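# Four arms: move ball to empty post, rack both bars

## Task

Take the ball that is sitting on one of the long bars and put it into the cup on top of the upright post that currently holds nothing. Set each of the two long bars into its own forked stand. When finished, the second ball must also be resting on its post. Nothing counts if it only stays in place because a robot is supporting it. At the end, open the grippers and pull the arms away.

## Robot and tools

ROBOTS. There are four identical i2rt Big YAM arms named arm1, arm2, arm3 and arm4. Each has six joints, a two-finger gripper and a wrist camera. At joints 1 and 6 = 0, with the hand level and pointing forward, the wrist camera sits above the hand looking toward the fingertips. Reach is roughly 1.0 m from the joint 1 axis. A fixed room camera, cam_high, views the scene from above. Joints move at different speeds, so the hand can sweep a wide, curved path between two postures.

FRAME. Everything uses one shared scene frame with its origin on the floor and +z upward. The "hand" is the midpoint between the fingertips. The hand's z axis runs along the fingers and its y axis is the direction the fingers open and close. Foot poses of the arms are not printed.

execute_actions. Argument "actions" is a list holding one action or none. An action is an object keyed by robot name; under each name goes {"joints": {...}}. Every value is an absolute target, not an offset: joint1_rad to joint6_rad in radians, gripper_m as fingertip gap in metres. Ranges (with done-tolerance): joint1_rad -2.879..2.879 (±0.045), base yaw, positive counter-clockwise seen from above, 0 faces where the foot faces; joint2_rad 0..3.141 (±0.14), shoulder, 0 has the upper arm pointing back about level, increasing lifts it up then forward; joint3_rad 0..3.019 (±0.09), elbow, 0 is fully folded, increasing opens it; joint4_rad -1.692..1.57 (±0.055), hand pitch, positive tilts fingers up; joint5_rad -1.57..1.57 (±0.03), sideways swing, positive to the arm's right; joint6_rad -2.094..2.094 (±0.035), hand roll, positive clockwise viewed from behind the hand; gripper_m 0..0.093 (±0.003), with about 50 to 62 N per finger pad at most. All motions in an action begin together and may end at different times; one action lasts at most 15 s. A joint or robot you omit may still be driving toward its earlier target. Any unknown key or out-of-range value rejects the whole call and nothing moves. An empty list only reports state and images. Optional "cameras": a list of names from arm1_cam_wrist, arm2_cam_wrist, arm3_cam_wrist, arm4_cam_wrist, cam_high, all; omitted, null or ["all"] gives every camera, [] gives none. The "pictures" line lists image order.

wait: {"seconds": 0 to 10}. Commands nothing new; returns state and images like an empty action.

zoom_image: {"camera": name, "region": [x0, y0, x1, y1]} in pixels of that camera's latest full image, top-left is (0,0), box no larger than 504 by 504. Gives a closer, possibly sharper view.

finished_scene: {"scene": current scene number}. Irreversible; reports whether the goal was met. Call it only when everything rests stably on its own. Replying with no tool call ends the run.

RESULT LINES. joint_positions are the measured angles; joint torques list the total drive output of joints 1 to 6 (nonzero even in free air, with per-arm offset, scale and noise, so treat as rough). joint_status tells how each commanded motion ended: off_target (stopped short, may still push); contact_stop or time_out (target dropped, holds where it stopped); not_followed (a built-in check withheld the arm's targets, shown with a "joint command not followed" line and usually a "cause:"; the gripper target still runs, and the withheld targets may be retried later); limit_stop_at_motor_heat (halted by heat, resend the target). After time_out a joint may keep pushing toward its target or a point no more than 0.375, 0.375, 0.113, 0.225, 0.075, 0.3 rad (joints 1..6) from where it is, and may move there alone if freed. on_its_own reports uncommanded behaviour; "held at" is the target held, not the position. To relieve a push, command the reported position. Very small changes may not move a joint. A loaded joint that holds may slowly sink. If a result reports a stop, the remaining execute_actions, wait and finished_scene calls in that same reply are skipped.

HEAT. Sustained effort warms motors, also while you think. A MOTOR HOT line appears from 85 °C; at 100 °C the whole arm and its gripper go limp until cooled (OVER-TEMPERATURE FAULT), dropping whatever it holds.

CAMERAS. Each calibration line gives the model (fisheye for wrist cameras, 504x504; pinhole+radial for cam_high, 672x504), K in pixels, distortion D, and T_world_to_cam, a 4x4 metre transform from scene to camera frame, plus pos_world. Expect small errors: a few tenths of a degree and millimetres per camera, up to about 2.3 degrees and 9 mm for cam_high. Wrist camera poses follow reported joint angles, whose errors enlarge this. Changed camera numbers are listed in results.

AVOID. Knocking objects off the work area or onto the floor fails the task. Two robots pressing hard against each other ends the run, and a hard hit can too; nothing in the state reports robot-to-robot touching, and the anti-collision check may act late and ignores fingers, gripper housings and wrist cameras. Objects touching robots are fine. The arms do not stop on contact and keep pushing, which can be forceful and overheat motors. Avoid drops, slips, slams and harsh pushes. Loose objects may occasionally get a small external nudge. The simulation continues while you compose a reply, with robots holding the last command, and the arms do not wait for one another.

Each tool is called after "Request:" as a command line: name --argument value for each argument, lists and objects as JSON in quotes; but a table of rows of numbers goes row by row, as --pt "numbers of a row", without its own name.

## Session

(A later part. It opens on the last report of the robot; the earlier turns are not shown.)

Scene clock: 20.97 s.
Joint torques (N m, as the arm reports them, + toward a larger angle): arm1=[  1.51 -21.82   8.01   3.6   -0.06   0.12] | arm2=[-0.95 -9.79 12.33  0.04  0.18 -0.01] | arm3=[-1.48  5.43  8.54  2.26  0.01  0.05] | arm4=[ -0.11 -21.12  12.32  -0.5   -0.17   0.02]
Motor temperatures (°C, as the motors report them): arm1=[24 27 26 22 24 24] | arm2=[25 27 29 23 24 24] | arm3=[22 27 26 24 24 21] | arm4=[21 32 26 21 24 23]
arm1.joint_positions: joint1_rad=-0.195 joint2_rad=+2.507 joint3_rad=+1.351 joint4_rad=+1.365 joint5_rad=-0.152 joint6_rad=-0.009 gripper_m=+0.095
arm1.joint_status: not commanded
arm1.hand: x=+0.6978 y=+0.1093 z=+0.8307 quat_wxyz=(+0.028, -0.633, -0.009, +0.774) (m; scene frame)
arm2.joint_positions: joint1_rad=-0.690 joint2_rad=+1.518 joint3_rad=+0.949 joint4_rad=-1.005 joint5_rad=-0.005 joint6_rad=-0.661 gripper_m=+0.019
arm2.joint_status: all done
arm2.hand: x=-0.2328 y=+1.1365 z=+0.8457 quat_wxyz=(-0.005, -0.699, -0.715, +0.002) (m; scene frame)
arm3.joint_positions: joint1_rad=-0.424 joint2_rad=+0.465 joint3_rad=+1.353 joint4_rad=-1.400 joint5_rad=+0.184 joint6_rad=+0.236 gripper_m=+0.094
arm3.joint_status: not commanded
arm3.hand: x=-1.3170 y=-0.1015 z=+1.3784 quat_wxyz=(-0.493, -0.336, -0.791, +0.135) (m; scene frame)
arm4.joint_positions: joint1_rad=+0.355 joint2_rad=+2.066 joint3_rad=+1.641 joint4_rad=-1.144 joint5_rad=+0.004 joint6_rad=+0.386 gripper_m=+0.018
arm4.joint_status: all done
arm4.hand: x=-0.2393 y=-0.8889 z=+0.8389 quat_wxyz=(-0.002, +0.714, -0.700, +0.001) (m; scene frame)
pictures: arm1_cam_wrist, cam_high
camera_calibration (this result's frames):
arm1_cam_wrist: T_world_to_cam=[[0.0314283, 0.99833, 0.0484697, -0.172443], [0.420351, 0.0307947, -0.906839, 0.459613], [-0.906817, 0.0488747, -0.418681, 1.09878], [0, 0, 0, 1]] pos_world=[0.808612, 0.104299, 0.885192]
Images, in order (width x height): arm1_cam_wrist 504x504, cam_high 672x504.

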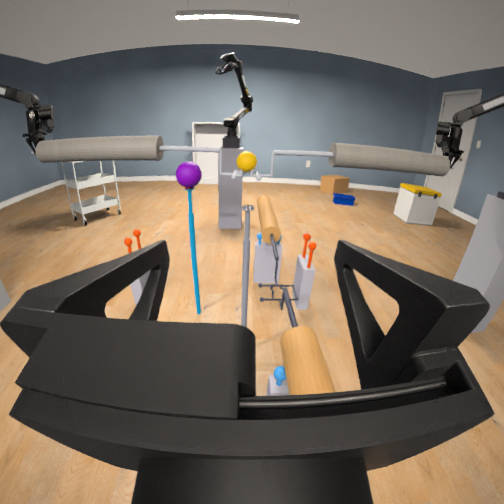

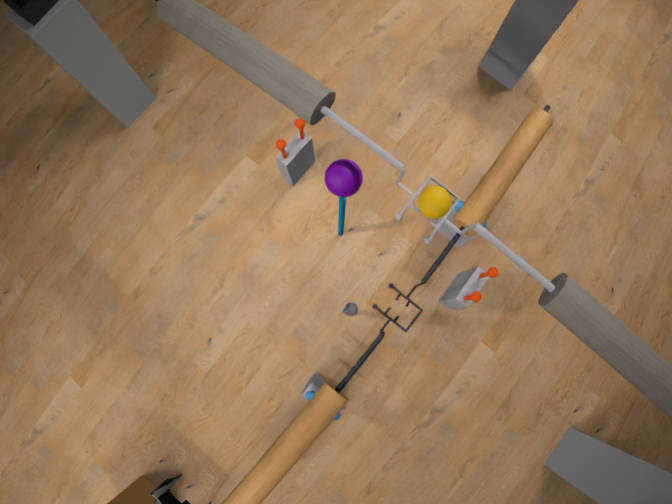

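Request:
execute_actions --actions '[{"arm2":{"joints":{"joint1_rad":-0.402,"joint2_rad":1.37,"joint3_rad":0.825,"joint4_rad":-1.015,"joint6_rad":-0.366}},"arm4":{"joints":{"joint1_rad":0.164,"joint2_rad":1.962,"joint3_rad":1.522,"joint4_rad":-1.092,"joint6_rad":0.184}}}]' --cameras '["arm1_cam_wrist","cam_high"]'

Scene clock: 27.53 s.
Joint torques (N m, as the arm reports them, + toward a larger angle): arm1=[  1.54 -21.85   8.03   3.63  -0.06   0.12] | arm2=[-1.   -8.34 10.26  0.39  0.14  0.  ] | arm3=[-1.3   5.48  8.55  2.29  0.01  0.05] | arm4=[  0.06 -21.24   9.37   0.28  -0.25   0.1 ]
Motor temperatures (°C, as the motors report them): arm1=[24 28 27 22 24 24] | arm2=[25 27 30 23 24 24] | arm3=[22 27 27 24 24 21] | arm4=[21 33 29 21 24 23]
arm1.joint_positions: joint1_rad=-0.195 joint2_rad=+2.507 joint3_rad=+1.351 joint4_rad=+1.365 joint5_rad=-0.152 joint6_rad=-0.009 gripper_m=+0.095
arm1.joint_status: not commanded
arm1.hand: x=+0.6978 y=+0.1093 z=+0.8307 quat_wxyz=(+0.028, -0.633, -0.009, +0.774) (m; scene frame)
arm2.joint_positions: joint1_rad=-0.400 joint2_rad=+1.380 joint3_rad=+0.806 joint4_rad=-1.008 joint5_rad=-0.004 joint6_rad=-0.373 gripper_m=+0.019
arm2.joint_status: all done
arm2.hand: x=-0.1143 y=+1.1361 z=+0.8468 quat_wxyz=(-0.002, -0.699, -0.715, -0.003) (m; scene frame)
arm3.joint_positions: joint1_rad=-0.424 joint2_rad=+0.465 joint3_rad=+1.353 joint4_rad=-1.400 joint5_rad=+0.184 joint6_rad=+0.236 gripper_m=+0.094
arm3.joint_status: not commanded
arm3.hand: x=-1.3170 y=-0.1015 z=+1.3784 quat_wxyz=(-0.493, -0.336, -0.791, +0.135) (m; scene frame)
arm4.joint_positions: joint1_rad=+0.159 joint2_rad=+1.998 joint3_rad=+1.507 joint4_rad=-1.089 joint5_rad=+0.006 joint6_rad=+0.182 gripper_m=+0.018
arm4.joint_status: all done
arm4.hand: x=-0.1177 y=-0.8871 z=+0.8319 quat_wxyz=(+0.000, +0.716, -0.698, +0.006) (m; scene frame)
pictures: arm1_cam_wrist, cam_high
camera_calibration (this result's frames):
arm1_cam_wrist: T_world_to_cam=[[0.0314283, 0.99833, 0.0484697, -0.172443], [0.420351, 0.0307947, -0.906839, 0.459613], [-0.906817, 0.0488747, -0.418681, 1.09878], [0, 0, 0, 1]] pos_world=[0.808612, 0.104299, 0.885192]
Images, in order (width x height): arm1_cam_wrist 504x504, cam_high 672x504.

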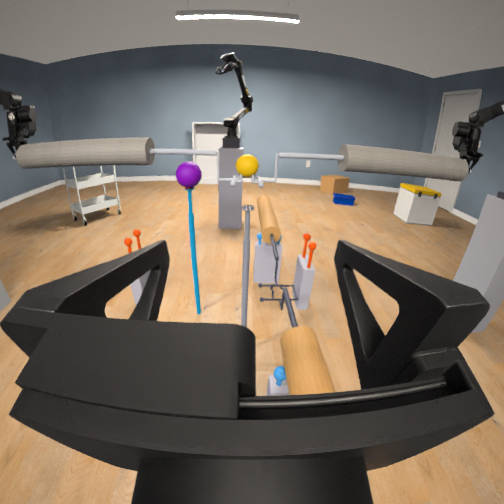

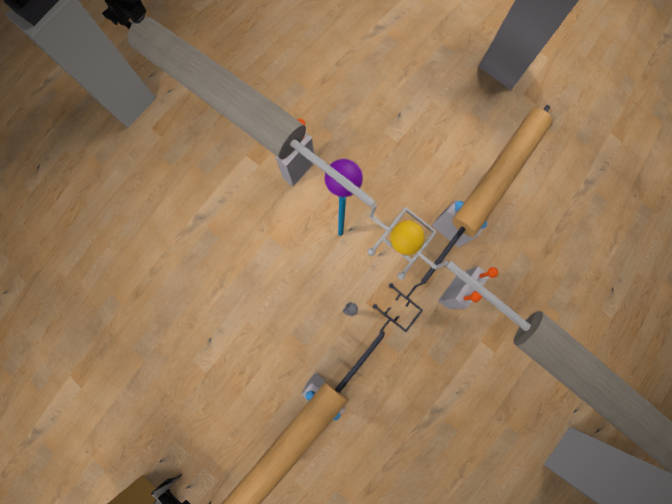

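Request:
execute_actions --actions '[{"arm2":{"joints":{"joint1_rad":-0.047,"joint2_rad":1.315,"joint3_rad":0.783,"joint4_rad":-1.015,"joint6_rad":-0.006}},"arm4":{"joints":{"joint1_rad":-0.042,"joint2_rad":1.918,"joint3_rad":1.482,"joint4_rad":-1.088,"joint6_rad":-0.016}}}]' --cameras '["arm1_cam_wrist","cam_high"]'

Scene clock: 29.93 s.
Joint torques (N m, as the arm reports them, + toward a larger angle): arm1=[  1.61 -21.87   8.01   3.6   -0.06   0.11] | arm2=[-0.93 -7.94 10.45  0.46  0.07  0.07] | arm3=[-1.55  5.41  8.55  2.3   0.01  0.05] | arm4=[ -0.34 -20.61   9.64  -0.11  -0.1    0.12]
Motor temperatures (°C, as the motors report them): arm1=[24 29 27 22 24 24] | arm2=[25 27 30 23 24 24] | arm3=[22 27 27 24 24 21] | arm4=[21 33 29 21 24 23]
arm1.joint_positions: joint1_rad=-0.195 joint2_rad=+2.507 joint3_rad=+1.351 joint4_rad=+1.365 joint5_rad=-0.152 joint6_rad=-0.009 gripper_m=+0.095
arm1.joint_status: not commanded
arm1.hand: x=+0.6978 y=+0.1093 z=+0.8307 quat_wxyz=(+0.028, -0.633, -0.009, +0.774) (m; scene frame)
arm2.joint_positions: joint1_rad=-0.049 joint2_rad=+1.333 joint3_rad=+0.762 joint4_rad=-1.009 joint5_rad=-0.002 joint6_rad=-0.020 gripper_m=+0.019
arm2.joint_status: all done
arm2.hand: x=+0.0005 y=+1.1329 z=+0.8470 quat_wxyz=(+0.000, -0.699, -0.715, -0.001) (m; scene frame)
arm3.joint_positions: joint1_rad=-0.424 joint2_rad=+0.465 joint3_rad=+1.353 joint4_rad=-1.400 joint5_rad=+0.184 joint6_rad=+0.236 gripper_m=+0.094
arm3.joint_status: not commanded
arm3.hand: x=-1.3170 y=-0.1015 z=+1.3784 quat_wxyz=(-0.493, -0.336, -0.791, +0.135) (m; scene frame)
arm4.joint_positions: joint1_rad=-0.046 joint2_rad=+1.957 joint3_rad=+1.465 joint4_rad=-1.080 joint5_rad=+0.003 joint6_rad=-0.022 gripper_m=+0.018
arm4.joint_status: all done
arm4.hand: x=-0.0013 y=-0.8864 z=+0.8404 quat_wxyz=(-0.001, +0.716, -0.698, +0.002) (m; scene frame)
pictures: arm1_cam_wrist, cam_high
camera_calibration (this result's frames):
arm1_cam_wrist: T_world_to_cam=[[0.0314283, 0.99833, 0.0484697, -0.172443], [0.420351, 0.0307947, -0.906839, 0.459613], [-0.906817, 0.0488747, -0.418681, 1.09878], [0, 0, 0, 1]] pos_world=[0.808612, 0.104299, 0.885192]
Images, in order (width x height): arm1_cam_wrist 504x504, cam_high 672x504.

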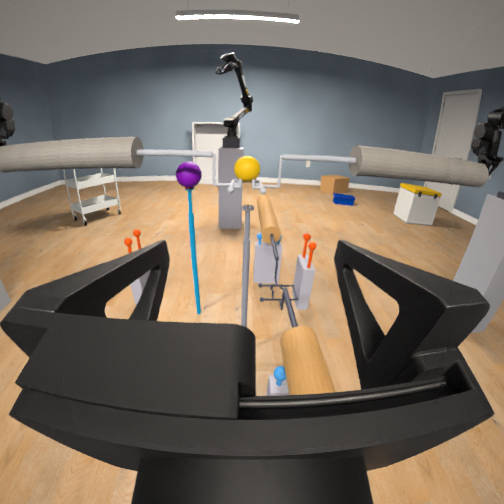

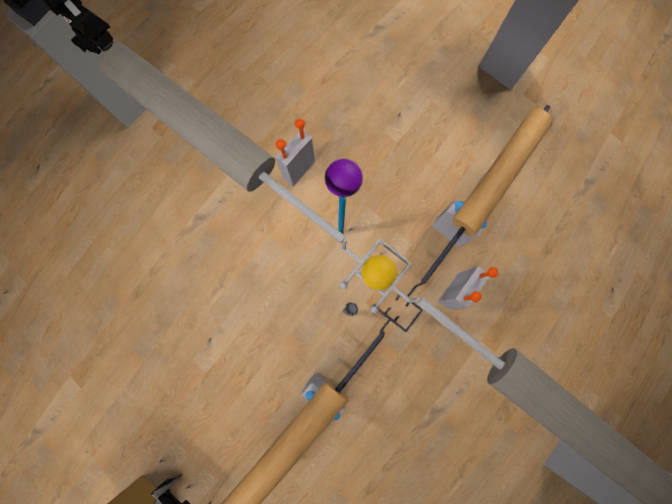

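Request:
execute_actions --actions '[{"arm2":{"joints":{"joint1_rad":0.279,"joint2_rad":1.36,"joint3_rad":0.822,"joint4_rad":-0.982,"joint6_rad":0.322}},"arm4":{"joints":{"joint1_rad":-0.224,"joint2_rad":1.975,"joint3_rad":1.555,"joint4_rad":-1.10,"joint6_rad":-0.194}}}]' --cameras '["arm1_cam_wrist","cam_high"]'

Request:
zoom_image --camera "cam_high" --region '[300, 260, 400, 350]'

Request:
zoom_image --camera "arm1_cam_wrist" --region '[200, 140, 300, 230]'

Scene clock: 31.80 s.
Joint torques (N m, as the arm reports them, + toward a larger angle): arm1=[  1.55 -21.78   8.     3.63  -0.07   0.12] | arm2=[-0.65 -7.75 11.57  0.5   0.05  0.07] | arm3=[-1.39  5.4   8.56  2.29  0.01  0.05] | arm4=[ -0.21 -19.97  12.17  -0.51  -0.09   0.19]
Motor temperatures (°C, as the motors report them): arm1=[24 29 27 22 24 24] | arm2=[25 27 31 23 24 24] | arm3=[22 27 27 24 24 21] | arm4=[21 34 29 21 24 23]
arm1.joint_positions: joint1_rad=-0.195 joint2_rad=+2.507 joint3_rad=+1.351 joint4_rad=+1.365 joint5_rad=-0.152 joint6_rad=-0.009 gripper_m=+0.095
arm1.joint_status: not commanded
arm1.hand: x=+0.6978 y=+0.1093 z=+0.8307 quat_wxyz=(+0.028, -0.633, -0.009, +0.774) (m; scene frame)
arm2.joint_positions: joint1_rad=+0.275 joint2_rad=+1.370 joint3_rad=+0.788 joint4_rad=-0.977 joint5_rad=+0.000 joint6_rad=+0.306 gripper_m=+0.019
arm2.joint_status: all done
arm2.hand: x=+0.1068 y=+1.1334 z=+0.8440 quat_wxyz=(-0.008, -0.700, -0.714, +0.006) (m; scene frame)
arm3.joint_positions: joint1_rad=-0.424 joint2_rad=+0.465 joint3_rad=+1.353 joint4_rad=-1.400 joint5_rad=+0.184 joint6_rad=+0.236 gripper_m=+0.094
arm3.joint_status: not commanded
arm3.hand: x=-1.3170 y=-0.1015 z=+1.3784 quat_wxyz=(-0.493, -0.336, -0.791, +0.135) (m; scene frame)
arm4.joint_positions: joint1_rad=-0.228 joint2_rad=+2.000 joint3_rad=+1.502 joint4_rad=-1.084 joint5_rad=+0.002 joint6_rad=-0.203 gripper_m=+0.018
arm4.joint_status: all done
arm4.hand: x=+0.1025 y=-0.8853 z=+0.8295 quat_wxyz=(+0.004, +0.716, -0.698, +0.005) (m; scene frame)
pictures: arm1_cam_wrist, cam_high
camera_calibration (this result's frames):
arm1_cam_wrist: T_world_to_cam=[[0.0314283, 0.99833, 0.0484697, -0.172443], [0.420351, 0.0307947, -0.906839, 0.459613], [-0.906817, 0.0488747, -0.418681, 1.09878], [0, 0, 0, 1]] pos_world=[0.808612, 0.104299, 0.885192]
Images, in order (width x height): arm1_cam_wrist 504x504, cam_high 672x504.

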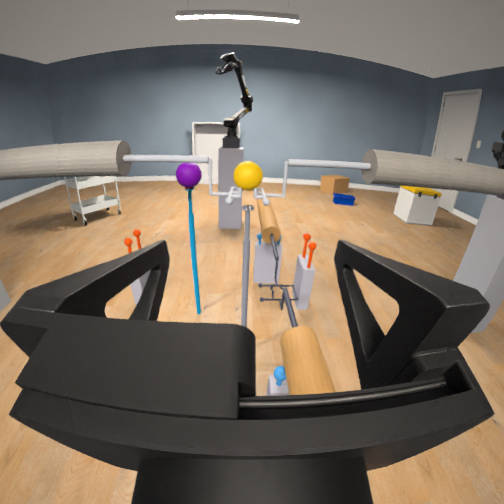

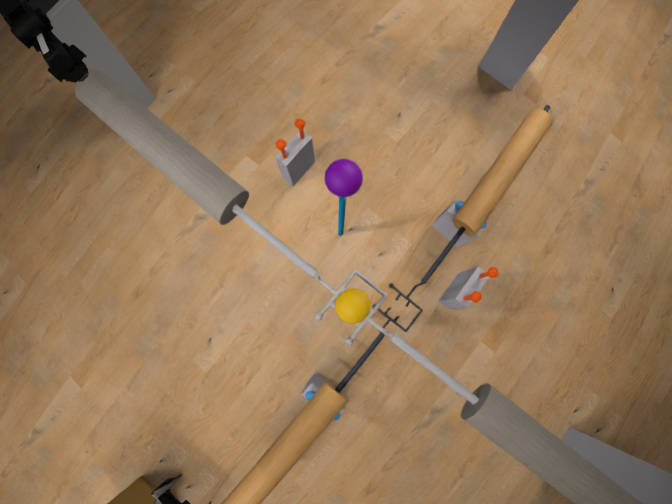

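Region (300, 260, 400, 350) of cam_high's 672x504 image, scaled by 5.040, with more detail than that image has; it fills the top 454 rows of this view, and the rest is white.

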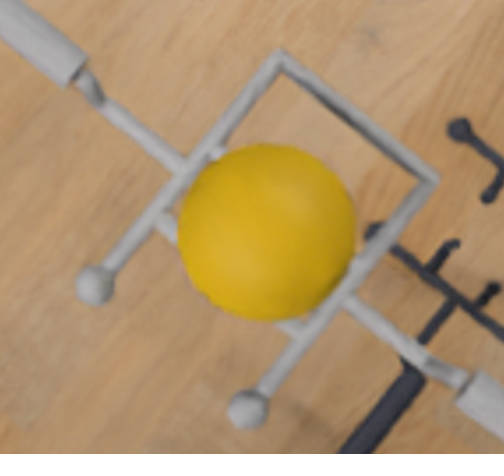

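Region (200, 140, 300, 230) of arm1_cam_wrist's 504x504 image, scaled by 5.040, with more detail than that image has; it fills the top 454 rows of this view, and the rest is white.

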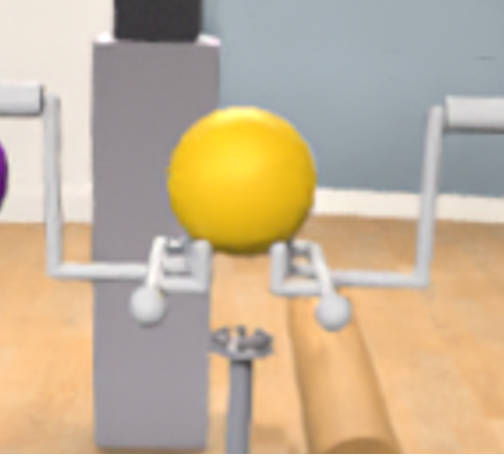

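Request:
execute_actions --actions '[{"arm2":{"joints":{"joint1_rad":0.289,"joint2_rad":1.378}},"arm4":{"joints":{"joint1_rad":-0.238}}}]' --cameras '["arm1_cam_wrist","cam_high"]'

Request:
zoom_image --camera "cam_high" --region '[300, 260, 400, 350]'

Scene clock: 33.60 s.
Joint torques (N m, as the arm reports them, + toward a larger angle): arm1=[  1.52 -21.73   8.01   3.61  -0.05   0.12] | arm2=[ 0.01 -7.78 11.53  0.48  0.04  0.08] | arm3=[-1.56  5.42  8.55  2.28  0.02  0.04] | arm4=[ -1.37 -20.1   12.1   -0.32  -0.08   0.17]
Motor temperatures (°C, as the motors report them): arm1=[24 29 27 22 24 24] | arm2=[25 27 31 23 24 24] | arm3=[22 27 28 24 24 21] | arm4=[21 34 30 21 24 23]
arm1.joint_positions: joint1_rad=-0.195 joint2_rad=+2.507 joint3_rad=+1.351 joint4_rad=+1.365 joint5_rad=-0.152 joint6_rad=-0.009 gripper_m=+0.095
arm1.joint_status: not commanded
arm1.hand: x=+0.6978 y=+0.1093 z=+0.8307 quat_wxyz=(+0.028, -0.633, -0.009, +0.774) (m; scene frame)
arm2.joint_positions: joint1_rad=+0.276 joint2_rad=+1.384 joint3_rad=+0.788 joint4_rad=-0.977 joint5_rad=+0.000 joint6_rad=+0.307 gripper_m=+0.019
arm2.joint_status: all done
arm2.hand: x=+0.1068 y=+1.1344 z=+0.8397 quat_wxyz=(-0.002, -0.700, -0.714, +0.003) (m; scene frame)
arm3.joint_positions: joint1_rad=-0.424 joint2_rad=+0.465 joint3_rad=+1.353 joint4_rad=-1.400 joint5_rad=+0.184 joint6_rad=+0.236 gripper_m=+0.094
arm3.joint_status: not commanded
arm3.hand: x=-1.3170 y=-0.1015 z=+1.3784 quat_wxyz=(-0.493, -0.336, -0.791, +0.135) (m; scene frame)
arm4.joint_positions: joint1_rad=-0.228 joint2_rad=+2.000 joint3_rad=+1.502 joint4_rad=-1.084 joint5_rad=+0.001 joint6_rad=-0.202 gripper_m=+0.018
arm4.joint_status: all done
arm4.hand: x=+0.1023 y=-0.8852 z=+0.8295 quat_wxyz=(+0.004, +0.716, -0.699, +0.004) (m; scene frame)
pictures: arm1_cam_wrist, cam_high
camera_calibration (this result's frames):
arm1_cam_wrist: T_world_to_cam=[[0.0314283, 0.99833, 0.0484697, -0.172443], [0.420351, 0.0307947, -0.906839, 0.459613], [-0.906817, 0.0488747, -0.418681, 1.09878], [0, 0, 0, 1]] pos_world=[0.808612, 0.104299, 0.885192]
Images, in order (width x height): arm1_cam_wrist 504x504, cam_high 672x504.

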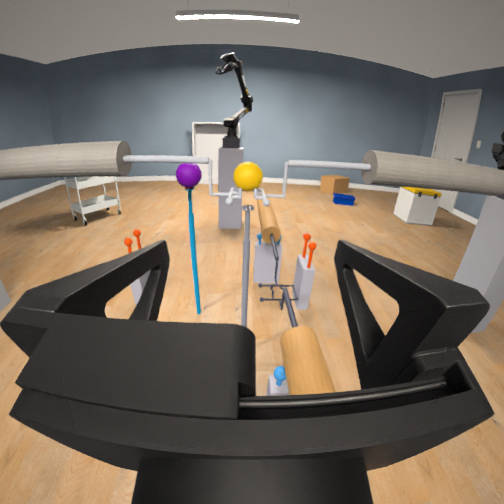

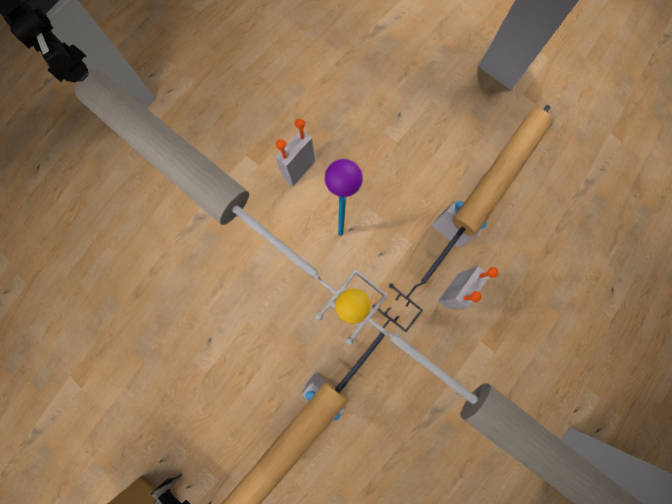

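Region (300, 260, 400, 350) of cam_high's 672x504 image, scaled by 5.040, with more detail than that image has; it fills the top 454 rows of this view, and the rest is white.

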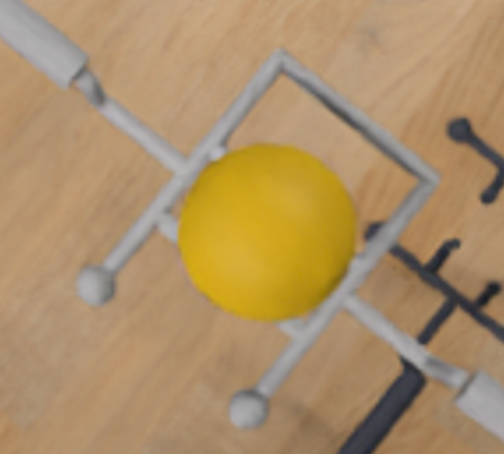

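Request:
execute_actions --actions '[]'

Scene clock: 34.57 s.
Joint torques (N m, as the arm reports them, + toward a larger angle): arm1=[  1.47 -21.73   8.     3.59  -0.06   0.11] | arm2=[-0.02 -7.7  11.51  0.47  0.04  0.08] | arm3=[-1.61  5.33  8.54  2.28  0.01  0.06] | arm4=[ -1.36 -20.46  12.16  -0.11  -0.06   0.18]
Motor temperatures (°C, as the motors report them): arm1=[24 29 27 22 24 24] | arm2=[25 27 31 23 24 24] | arm3=[22 27 28 24 24 21] | arm4=[21 34 30 21 24 23]
arm1.joint_positions: joint1_rad=-0.195 joint2_rad=+2.507 joint3_rad=+1.351 joint4_rad=+1.365 joint5_rad=-0.152 joint6_rad=-0.009 gripper_m=+0.095
arm1.joint_status: not commanded
arm1.hand: x=+0.6978 y=+0.1093 z=+0.8307 quat_wxyz=(+0.028, -0.633, -0.009, +0.774) (m; scene frame)
arm2.joint_positions: joint1_rad=+0.276 joint2_rad=+1.384 joint3_rad=+0.788 joint4_rad=-0.977 joint5_rad=+0.000 joint6_rad=+0.307 gripper_m=+0.019
arm2.joint_status: all done
arm2.hand: x=+0.1068 y=+1.1344 z=+0.8397 quat_wxyz=(-0.002, -0.700, -0.714, +0.003) (m; scene frame)
arm3.joint_positions: joint1_rad=-0.424 joint2_rad=+0.465 joint3_rad=+1.353 joint4_rad=-1.400 joint5_rad=+0.184 joint6_rad=+0.236 gripper_m=+0.094
arm3.joint_status: not commanded
arm3.hand: x=-1.3170 y=-0.1015 z=+1.3784 quat_wxyz=(-0.493, -0.336, -0.791, +0.135) (m; scene frame)
arm4.joint_positions: joint1_rad=-0.228 joint2_rad=+2.000 joint3_rad=+1.502 joint4_rad=-1.084 joint5_rad=+0.001 joint6_rad=-0.202 gripper_m=+0.018
arm4.joint_status: all done
arm4.hand: x=+0.1023 y=-0.8852 z=+0.8295 quat_wxyz=(+0.004, +0.716, -0.699, +0.004) (m; scene frame)
pictures: arm1_cam_wrist, arm2_cam_wrist, arm3_cam_wrist, arm4_cam_wrist, cam_high
camera_calibration (this result's frames):
arm1_cam_wrist: T_world_to_cam=[[0.0314283, 0.99833, 0.0484697, -0.172443], [0.420351, 0.0307947, -0.906839, 0.459613], [-0.906817, 0.0488747, -0.418681, 1.09878], [0, 0, 0, 1]] pos_world=[0.808612, 0.104299, 0.885192]
arm2_cam_wrist: T_world_to_cam=[[-0.999799, -0.00533466, 0.0193036, 0.0965111], [0.00721276, 0.803277, 0.595562, -1.41032], [-0.0186833, 0.595582, -0.803077, 0.125], [0, 0, 0, 1]] pos_world=[0.108999, 1.05894, 0.938453]
arm3_cam_wrist: T_world_to_cam=[[-0.666167, -0.736291, -0.118731, -0.787542], [-0.633129, 0.642451, -0.431745, -0.165062], [0.394169, -0.212442, -0.894147, 1.85295], [0, 0, 0, 1]] pos_world=[-1.35952, -0.0801713, 1.49204]
arm4_cam_wrist: T_world_to_cam=[[0.99982, 0.0189847, -0.000727662, -0.0869487], [0.0158537, -0.812594, 0.582614, -1.19902], [0.0104695, -0.58252, -0.812749, 0.282507], [0, 0, 0, 1]] pos_world=[0.102984, -0.808099, 0.928109]
Images, in order (width x height): arm1_cam_wrist 504x504, arm2_cam_wrist 504x504, arm3_cam_wrist 504x504, arm4_cam_wrist 504x504, cam_high 672x504.

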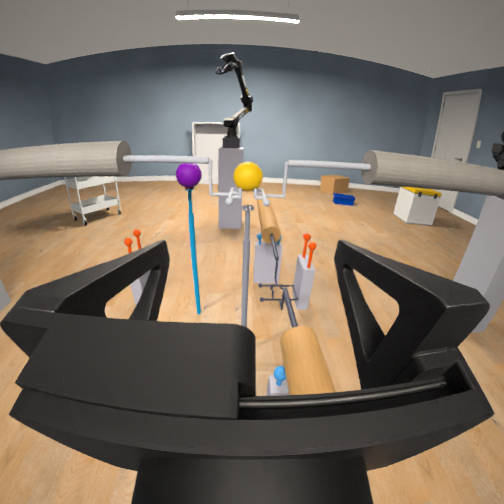

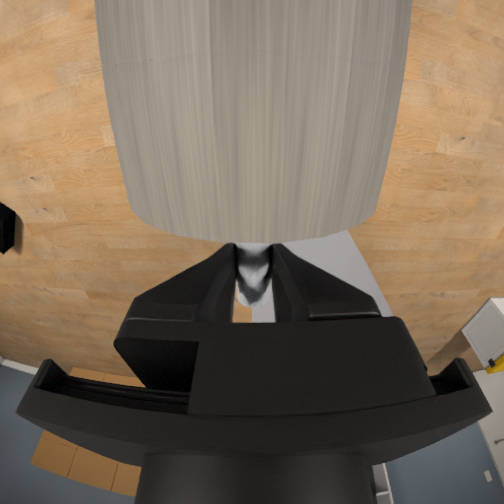

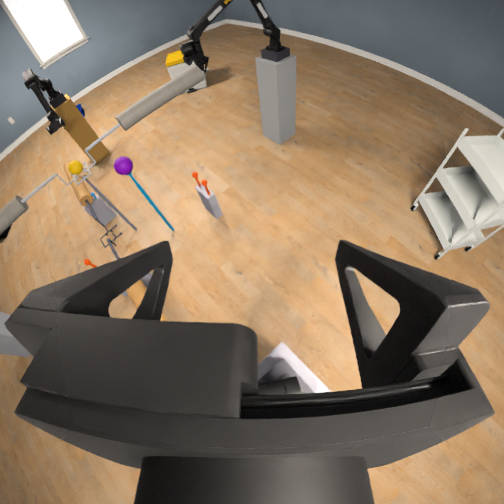

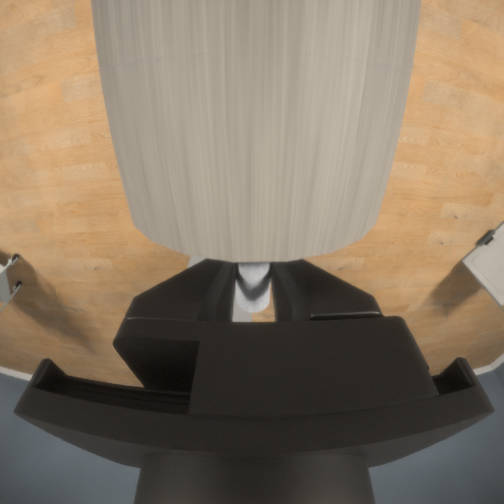

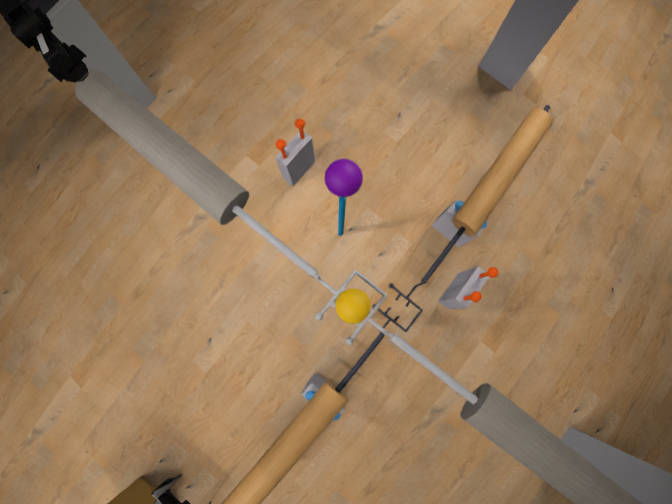

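Request:
execute_actions --actions '[{"arm4":{"joints":{"joint1_rad":-0.256,"joint6_rad":-0.222}}}]' --cameras '["cam_high","arm1_cam_wrist"]'

Request:
zoom_image --camera "cam_high" --region '[300,260,400,350]'

Scene clock: 35.47 s.
Joint torques (N m, as the arm reports them, + toward a larger angle): arm1=[  1.6  -21.92   8.03   3.61  -0.06   0.11] | arm2=[ 0.01 -7.78 11.42  0.41 -0.03  0.08] | arm3=[-1.43  5.43  8.51  2.28  0.    0.04] | arm4=[ -1.53 -20.03  12.13  -0.21   0.03  -0.01]
Motor temperatures (°C, as the motors report them): arm1=[24 29 27 22 24 24] | arm2=[25 27 31 23 24 24] | arm3=[22 27 28 24 24 21] | arm4=[21 34 30 21 24 23]
arm1.joint_positions: joint1_rad=-0.195 joint2_rad=+2.507 joint3_rad=+1.351 joint4_rad=+1.365 joint5_rad=-0.152 joint6_rad=-0.009 gripper_m=+0.095
arm1.joint_status: not commanded
arm1.hand: x=+0.6978 y=+0.1093 z=+0.8307 quat_wxyz=(+0.028, -0.633, -0.009, +0.774) (m; scene frame)
arm2.joint_positions: joint1_rad=+0.276 joint2_rad=+1.384 joint3_rad=+0.788 joint4_rad=-0.974 joint5_rad=+0.002 joint6_rad=+0.307 gripper_m=+0.019
arm2.joint_status: not commanded
arm2.hand: x=+0.1068 y=+1.1335 z=+0.8397 quat_wxyz=(-0.003, -0.700, -0.714, +0.004) (m; scene frame)
arm3.joint_positions: joint1_rad=-0.424 joint2_rad=+0.465 joint3_rad=+1.353 joint4_rad=-1.400 joint5_rad=+0.184 joint6_rad=+0.236 gripper_m=+0.094
arm3.joint_status: not commanded
arm3.hand: x=-1.3170 y=-0.1015 z=+1.3784 quat_wxyz=(-0.493, -0.336, -0.791, +0.135) (m; scene frame)
arm4.joint_positions: joint1_rad=-0.243 joint2_rad=+2.000 joint3_rad=+1.502 joint4_rad=-1.084 joint5_rad=+0.000 joint6_rad=-0.216 gripper_m=+0.018
arm4.joint_status: all done
arm4.hand: x=+0.1105 y=-0.8868 z=+0.8295 quat_wxyz=(+0.005, +0.715, -0.699, +0.004) (m; scene frame)
pictures: arm1_cam_wrist, cam_high
camera_calibration (this result's frames):
arm1_cam_wrist: T_world_to_cam=[[0.0314283, 0.99833, 0.0484697, -0.172443], [0.420351, 0.0307947, -0.906839, 0.459613], [-0.906817, 0.0488747, -0.418681, 1.09878], [0, 0, 0, 1]] pos_world=[0.808612, 0.104299, 0.885192]
Images, in order (width x height): arm1_cam_wrist 504x504, cam_high 672x504.

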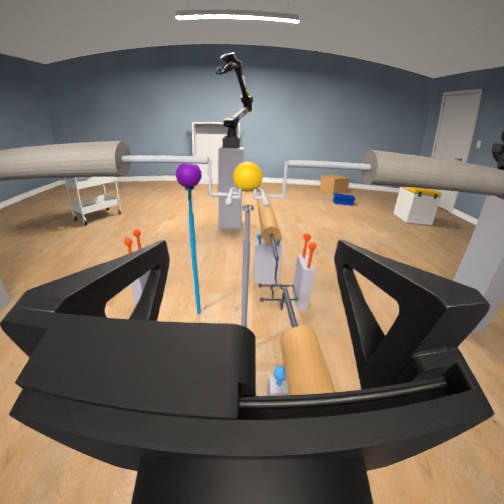

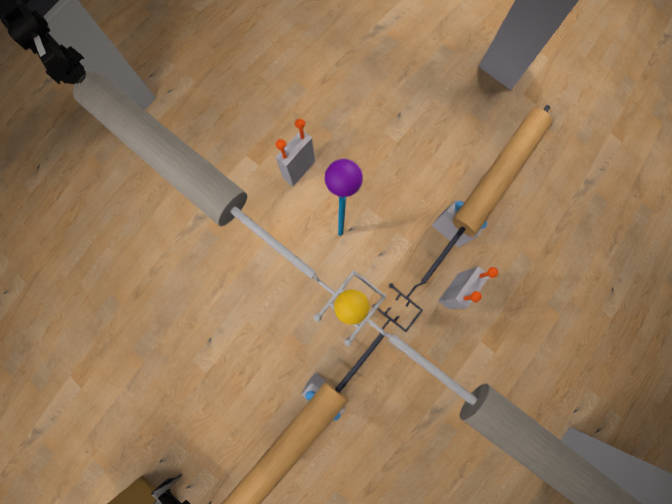

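Region (300, 260, 400, 350) of cam_high's 672x504 image, scaled by 5.040, with more detail than that image has; it fills the top 454 rows of this view, and the rest is white.

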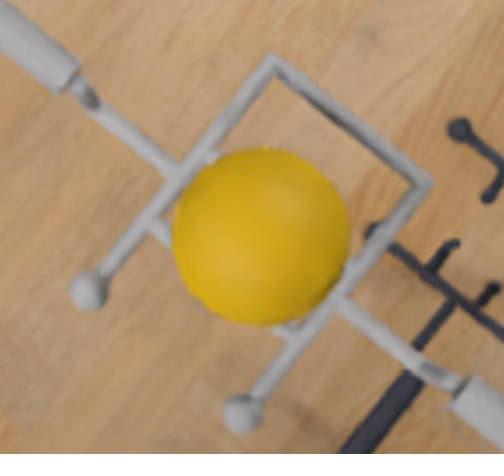

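Request:
zoom_image --camera "arm1_cam_wrist" --region '[200,140,300,230]'

Region (200, 140, 300, 230) of arm1_cam_wrist's 504x504 image, scaled by 5.040, with more detail than that image has; it fills the top 454 rows of this view, and the rest is white.

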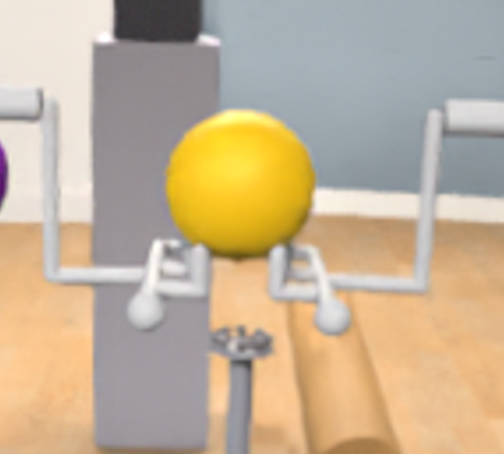

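Request:
execute_actions --actions '[{"arm2":{"joints":{"joint2_rad":1.408,"joint3_rad":0.777,"joint4_rad":-0.9}},"arm4":{"joints":{"joint2_rad":1.998,"joint3_rad":1.50,"joint4_rad":-1.03}}}]' --cameras '["cam_high","arm1_cam_wrist"]'

Request:
zoom_image --camera "arm1_cam_wrist" --region '[200,140,300,230]'

Scene clock: 37.00 s.
Joint torques (N m, as the arm reports them, + toward a larger angle): arm1=[  1.41 -21.96   8.03   3.63  -0.06   0.12] | arm2=[-0.13 -8.12  9.44  1.06 -0.03  0.08] | arm3=[-1.32  5.44  8.53  2.3   0.01  0.05] | arm4=[ -1.15 -19.56   8.93   0.62  -0.04   0.03]
Motor temperatures (°C, as the motors report them): arm1=[24 29 27 22 24 24] | arm2=[25 26 31 23 24 24] | arm3=[22 27 28 24 24 21] | arm4=[21 34 30 21 24 23]
arm1.joint_positions: joint1_rad=-0.195 joint2_rad=+2.507 joint3_rad=+1.351 joint4_rad=+1.365 joint5_rad=-0.152 joint6_rad=-0.009 gripper_m=+0.095
arm1.joint_status: not commanded
arm1.hand: x=+0.6978 y=+0.1093 z=+0.8307 quat_wxyz=(+0.028, -0.633, -0.009, +0.774) (m; scene frame)
arm2.joint_positions: joint1_rad=+0.278 joint2_rad=+1.419 joint3_rad=+0.762 joint4_rad=-0.911 joint5_rad=+0.002 joint6_rad=+0.307 gripper_m=+0.019
arm2.joint_status: all done
arm2.hand: x=+0.1072 y=+1.1332 z=+0.8206 quat_wxyz=(-0.004, -0.700, -0.715, +0.005) (m; scene frame)
arm3.joint_positions: joint1_rad=-0.424 joint2_rad=+0.465 joint3_rad=+1.353 joint4_rad=-1.400 joint5_rad=+0.184 joint6_rad=+0.236 gripper_m=+0.094
arm3.joint_status: not commanded
arm3.hand: x=-1.3170 y=-0.1015 z=+1.3784 quat_wxyz=(-0.493, -0.336, -0.791, +0.135) (m; scene frame)
arm4.joint_positions: joint1_rad=-0.244 joint2_rad=+2.019 joint3_rad=+1.488 joint4_rad=-1.043 joint5_rad=+0.000 joint6_rad=-0.217 gripper_m=+0.018
arm4.joint_status: all done
arm4.hand: x=+0.1115 y=-0.8853 z=+0.8142 quat_wxyz=(+0.002, +0.715, -0.699, +0.002) (m; scene frame)
pictures: arm1_cam_wrist, cam_high
camera_calibration (this result's frames):
arm1_cam_wrist: T_world_to_cam=[[0.0314283, 0.99833, 0.0484697, -0.172443], [0.420351, 0.0307947, -0.906839, 0.459613], [-0.906817, 0.0488747, -0.418681, 1.09878], [0, 0, 0, 1]] pos_world=[0.808612, 0.104299, 0.885192]
Images, in order (width x height): arm1_cam_wrist 504x504, cam_high 672x504.

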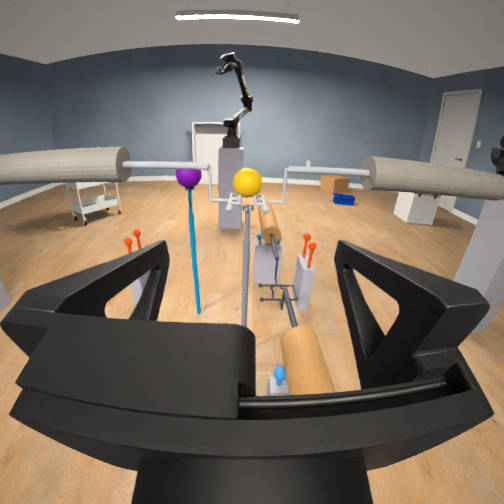

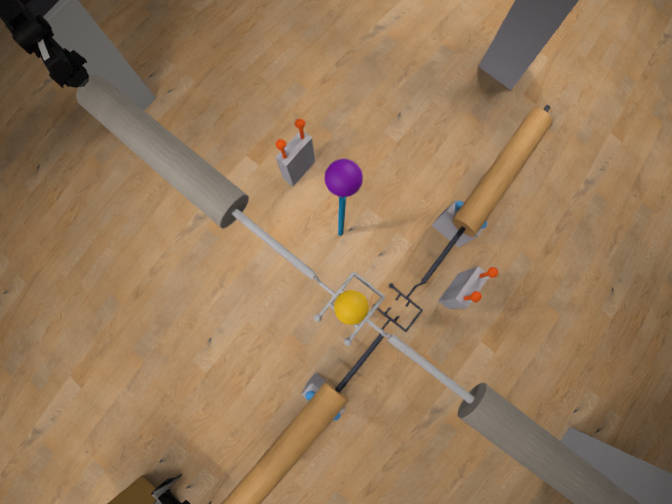

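Region (200, 140, 300, 230) of arm1_cam_wrist's 504x504 image, scaled by 5.040, with more detail than that image has; it fills the top 454 rows of this view, and the rest is white.

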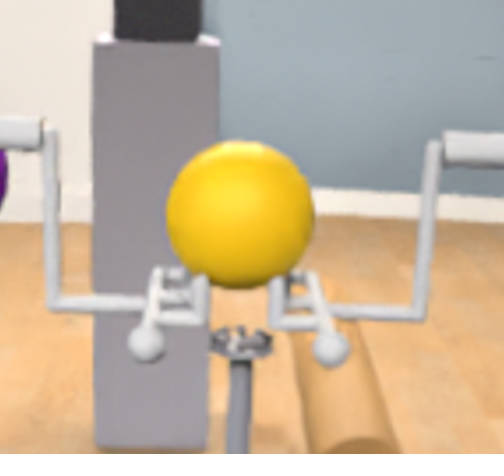

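Request:
zoom_image --camera "arm1_cam_wrist" --region '[230,185,266,215]'

Request:
zoom_image --camera "cam_high" --region '[325,280,375,325]'

Region (230, 185, 266, 215) of arm1_cam_wrist's 504x504 image, scaled by 14.000, with more detail than that image has.

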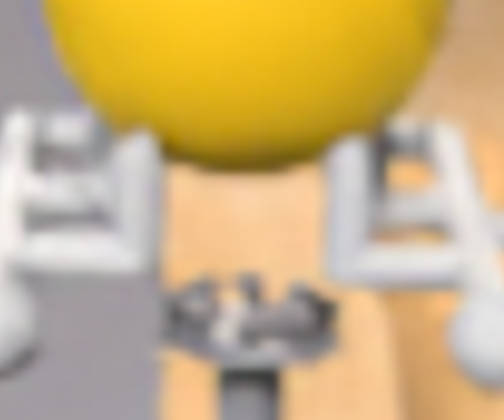

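Region (325, 280, 375, 325) of cam_high's 672x504 image, scaled by 10.080, with more detail than that image has; it fills the top 454 rows of this view, and the rest is white.

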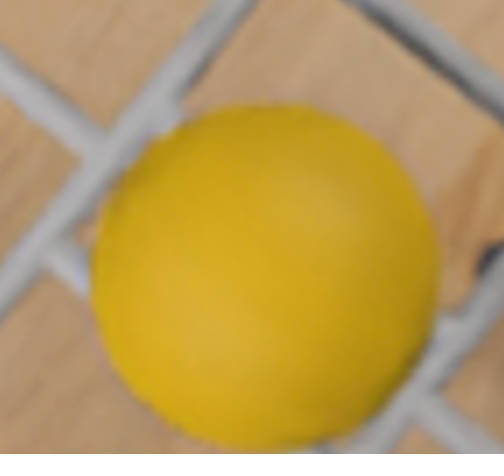

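Request:
execute_actions --actions '[{"arm2":{"joints":{"joint2_rad":1.458,"joint3_rad":0.745,"joint4_rad":-0.817}},"arm4":{"joints":{"joint2_rad":2.034,"joint3_rad":1.487,"joint4_rad":-0.979}}}]' --cameras '["cam_high","arm1_cam_wrist"]'

Request:
zoom_image --camera "arm1_cam_wrist" --region '[215,165,281,220]'

Scene clock: 38.73 s.
Joint torques (N m, as the arm reports them, + toward a larger angle): arm1=[  1.6  -21.8    8.01   3.58  -0.06   0.12] | arm2=[-0.17 -9.37  8.86  0.93 -0.05  0.08] | arm3=[-1.59  5.19  8.52  2.27  0.01  0.04] | arm4=[ -1.67 -20.54   8.87   0.76  -0.04   0.05]
Motor temperatures (°C, as the motors report them): arm1=[24 30 27 22 24 24] | arm2=[25 26 31 23 24 24] | arm3=[22 27 28 24 24 21] | arm4=[21 34 30 21 24 23]
arm1.joint_positions: joint1_rad=-0.195 joint2_rad=+2.507 joint3_rad=+1.351 joint4_rad=+1.365 joint5_rad=-0.152 joint6_rad=-0.009 gripper_m=+0.095
arm1.joint_status: not commanded
arm1.hand: x=+0.6978 y=+0.1093 z=+0.8307 quat_wxyz=(+0.028, -0.633, -0.009, +0.774) (m; scene frame)
arm2.joint_positions: joint1_rad=+0.278 joint2_rad=+1.473 joint3_rad=+0.731 joint4_rad=-0.827 joint5_rad=+0.002 joint6_rad=+0.307 gripper_m=+0.019
arm2.joint_status: all done
arm2.hand: x=+0.1071 y=+1.1336 z=+0.7946 quat_wxyz=(-0.003, -0.699, -0.715, +0.004) (m; scene frame)
arm3.joint_positions: joint1_rad=-0.424 joint2_rad=+0.465 joint3_rad=+1.353 joint4_rad=-1.400 joint5_rad=+0.184 joint6_rad=+0.236 gripper_m=+0.094
arm3.joint_status: not commanded
arm3.hand: x=-1.3170 y=-0.1015 z=+1.3784 quat_wxyz=(-0.493, -0.336, -0.791, +0.135) (m; scene frame)
arm4.joint_positions: joint1_rad=-0.244 joint2_rad=+2.061 joint3_rad=+1.474 joint4_rad=-0.991 joint5_rad=+0.000 joint6_rad=-0.218 gripper_m=+0.018
arm4.joint_status: all done
arm4.hand: x=+0.1116 y=-0.8848 z=+0.7863 quat_wxyz=(+0.003, +0.715, -0.699, +0.003) (m; scene frame)
pictures: arm1_cam_wrist, cam_high
camera_calibration (this result's frames):
arm1_cam_wrist: T_world_to_cam=[[0.0314283, 0.99833, 0.0484697, -0.172443], [0.420351, 0.0307947, -0.906839, 0.459613], [-0.906817, 0.0488747, -0.418681, 1.09878], [0, 0, 0, 1]] pos_world=[0.808612, 0.104299, 0.885192]
Images, in order (width x height): arm1_cam_wrist 504x504, cam_high 672x504.

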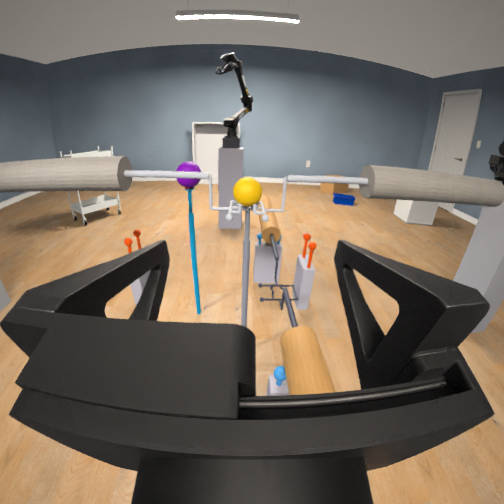

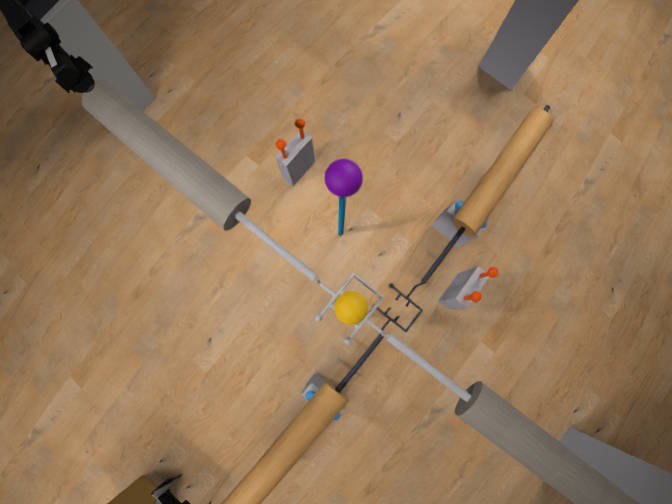

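Region (215, 165, 281, 220) of arm1_cam_wrist's 504x504 image, scaled by 7.636, with more detail than that image has.

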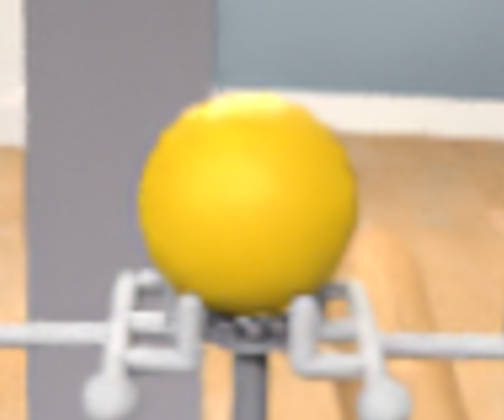

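Request:
execute_actions --actions '[{"arm2":{"joints":{"joint2_rad":1.548,"joint3_rad":0.711,"joint4_rad":-0.691}},"arm4":{"joints":{"joint2_rad":2.092,"joint3_rad":1.469,"joint4_rad":-0.899}}}]' --cameras '["cam_high","arm1_cam_wrist"]'

Request:
zoom_image --camera "arm1_cam_wrist" --region '[200,150,300,240]'

Scene clock: 39.87 s.
Joint torques (N m, as the arm reports them, + toward a larger angle): arm1=[  1.57 -21.78   8.04   3.62  -0.06   0.12] | arm2=[-0.1  -9.75  8.08  1.22 -0.01  0.09] | arm3=[-1.47  5.57  8.53  2.27  0.    0.06] | arm4=[ -1.64 -20.77   8.4    0.73  -0.01   0.06]
Motor temperatures (°C, as the motors report them): arm1=[24 30 27 22 24 24] | arm2=[25 26 31 23 24 24] | arm3=[22 27 28 24 24 21] | arm4=[21 34 30 21 24 23]
arm1.joint_positions: joint1_rad=-0.195 joint2_rad=+2.507 joint3_rad=+1.351 joint4_rad=+1.365 joint5_rad=-0.152 joint6_rad=-0.009 gripper_m=+0.095
arm1.joint_status: not commanded
arm1.hand: x=+0.6978 y=+0.1093 z=+0.8307 quat_wxyz=(+0.028, -0.633, -0.009, +0.774) (m; scene frame)
arm2.joint_positions: joint1_rad=+0.278 joint2_rad=+1.566 joint3_rad=+0.698 joint4_rad=-0.704 joint5_rad=+0.002 joint6_rad=+0.307 gripper_m=+0.019
arm2.joint_status: all done
arm2.hand: x=+0.1074 y=+1.1331 z=+0.7570 quat_wxyz=(-0.002, -0.699, -0.715, +0.004) (m; scene frame)
arm3.joint_positions: joint1_rad=-0.424 joint2_rad=+0.465 joint3_rad=+1.353 joint4_rad=-1.400 joint5_rad=+0.184 joint6_rad=+0.236 gripper_m=+0.094
arm3.joint_status: not commanded
arm3.hand: x=-1.3170 y=-0.1015 z=+1.3784 quat_wxyz=(-0.493, -0.336, -0.791, +0.135) (m; scene frame)
arm4.joint_positions: joint1_rad=-0.245 joint2_rad=+2.120 joint3_rad=+1.455 joint4_rad=-0.914 joint5_rad=+0.000 joint6_rad=-0.219 gripper_m=+0.018
arm4.joint_status: all done
arm4.hand: x=+0.1121 y=-0.8850 z=+0.7480 quat_wxyz=(+0.003, +0.715, -0.699, +0.003) (m; scene frame)
pictures: arm1_cam_wrist, cam_high
camera_calibration (this result's frames):
arm1_cam_wrist: T_world_to_cam=[[0.0314283, 0.99833, 0.0484697, -0.172443], [0.420351, 0.0307947, -0.906839, 0.459613], [-0.906817, 0.0488747, -0.418681, 1.09878], [0, 0, 0, 1]] pos_world=[0.808612, 0.104299, 0.885192]
Images, in order (width x height): arm1_cam_wrist 504x504, cam_high 672x504.

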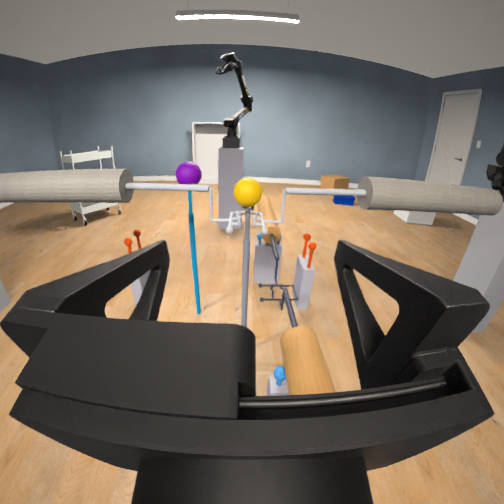

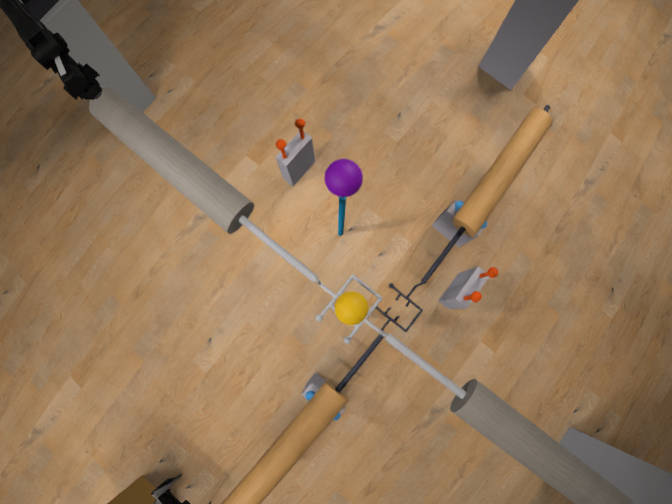

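Region (200, 150, 300, 240) of arm1_cam_wrist's 504x504 image, scaled by 5.040, with more detail than that image has; it fills the top 454 rows of this view, and the rest is white.

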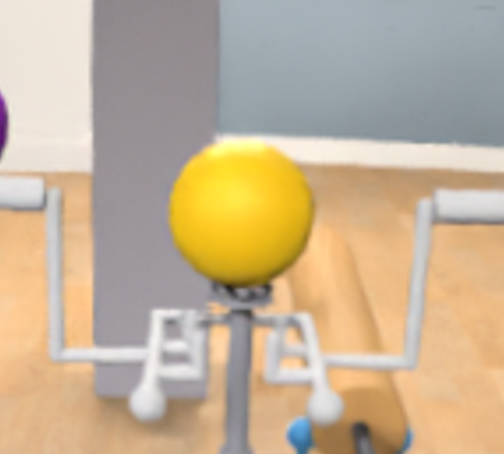

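Request:
execute_actions --actions '[{"arm2":{"joints":{"joint1_rad":0.058,"joint2_rad":1.497,"joint3_rad":0.663,"joint4_rad":-0.682,"joint6_rad":0.09}},"arm4":{"joints":{"joint1_rad":-0.101,"joint2_rad":2.062,"joint3_rad":1.43,"joint4_rad":-0.879,"joint6_rad":-0.076}}}]' --cameras '["cam_high","arm1_cam_wrist"]'

Scene clock: 42.03 s.
Joint torques (N m, as the arm reports them, + toward a larger angle): arm1=[  1.49 -21.78   8.03   3.62  -0.06   0.12] | arm2=[-1.12 -8.65  8.49  0.88 -0.11 -0.14] | arm3=[-1.75  5.61  8.53  2.26  0.01  0.05] | arm4=[ -0.6  -21.56   8.51   0.52   0.13   0.  ]
Motor temperatures (°C, as the motors report them): arm1=[24 30 27 22 24 24] | arm2=[25 26 31 23 24 24] | arm3=[22 27 28 24 24 21] | arm4=[21 35 30 21 24 23]
arm1.joint_positions: joint1_rad=-0.195 joint2_rad=+2.507 joint3_rad=+1.351 joint4_rad=+1.365 joint5_rad=-0.152 joint6_rad=-0.009 gripper_m=+0.095
arm1.joint_status: not commanded
arm1.hand: x=+0.6978 y=+0.1093 z=+0.8307 quat_wxyz=(+0.028, -0.633, -0.009, +0.774) (m; scene frame)
arm2.joint_positions: joint1_rad=+0.059 joint2_rad=+1.514 joint3_rad=+0.643 joint4_rad=-0.686 joint5_rad=+0.003 joint6_rad=+0.097 gripper_m=+0.019
arm2.joint_status: all done
arm2.hand: x=+0.0340 y=+1.1341 z=+0.7592 quat_wxyz=(-0.007, -0.702, -0.712, +0.009) (m; scene frame)
arm3.joint_positions: joint1_rad=-0.424 joint2_rad=+0.465 joint3_rad=+1.353 joint4_rad=-1.400 joint5_rad=+0.184 joint6_rad=+0.236 gripper_m=+0.094
arm3.joint_status: not commanded
arm3.hand: x=-1.3170 y=-0.1015 z=+1.3784 quat_wxyz=(-0.493, -0.336, -0.791, +0.135) (m; scene frame)
arm4.joint_positions: joint1_rad=-0.096 joint2_rad=+2.102 joint3_rad=+1.414 joint4_rad=-0.886 joint5_rad=-0.003 joint6_rad=-0.066 gripper_m=+0.018
arm4.joint_status: all done
arm4.hand: x=+0.0262 y=-0.8843 z=+0.7451 quat_wxyz=(+0.002, +0.714, -0.700, +0.001) (m; scene frame)
pictures: arm1_cam_wrist, cam_high
camera_calibration (this result's frames):
arm1_cam_wrist: T_world_to_cam=[[0.0314283, 0.99833, 0.0484697, -0.172443], [0.420351, 0.0307947, -0.906839, 0.459613], [-0.906817, 0.0488747, -0.418681, 1.09878], [0, 0, 0, 1]] pos_world=[0.808612, 0.104299, 0.885192]
Images, in order (width x height): arm1_cam_wrist 504x504, cam_high 672x504.

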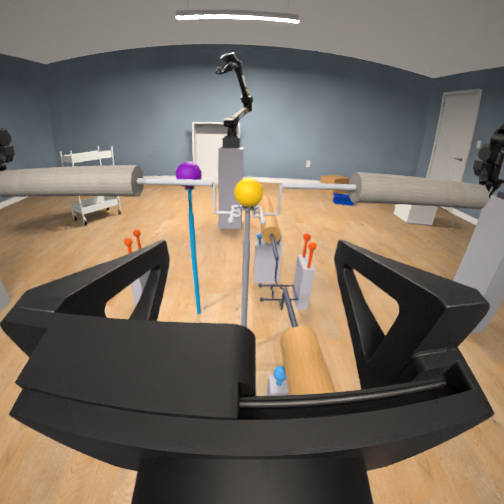

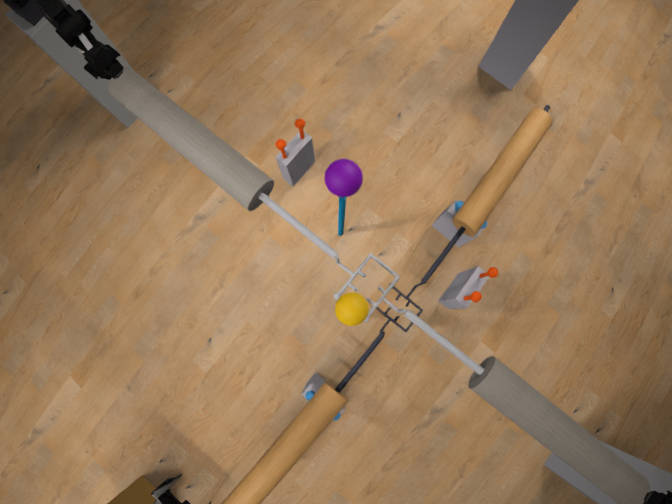

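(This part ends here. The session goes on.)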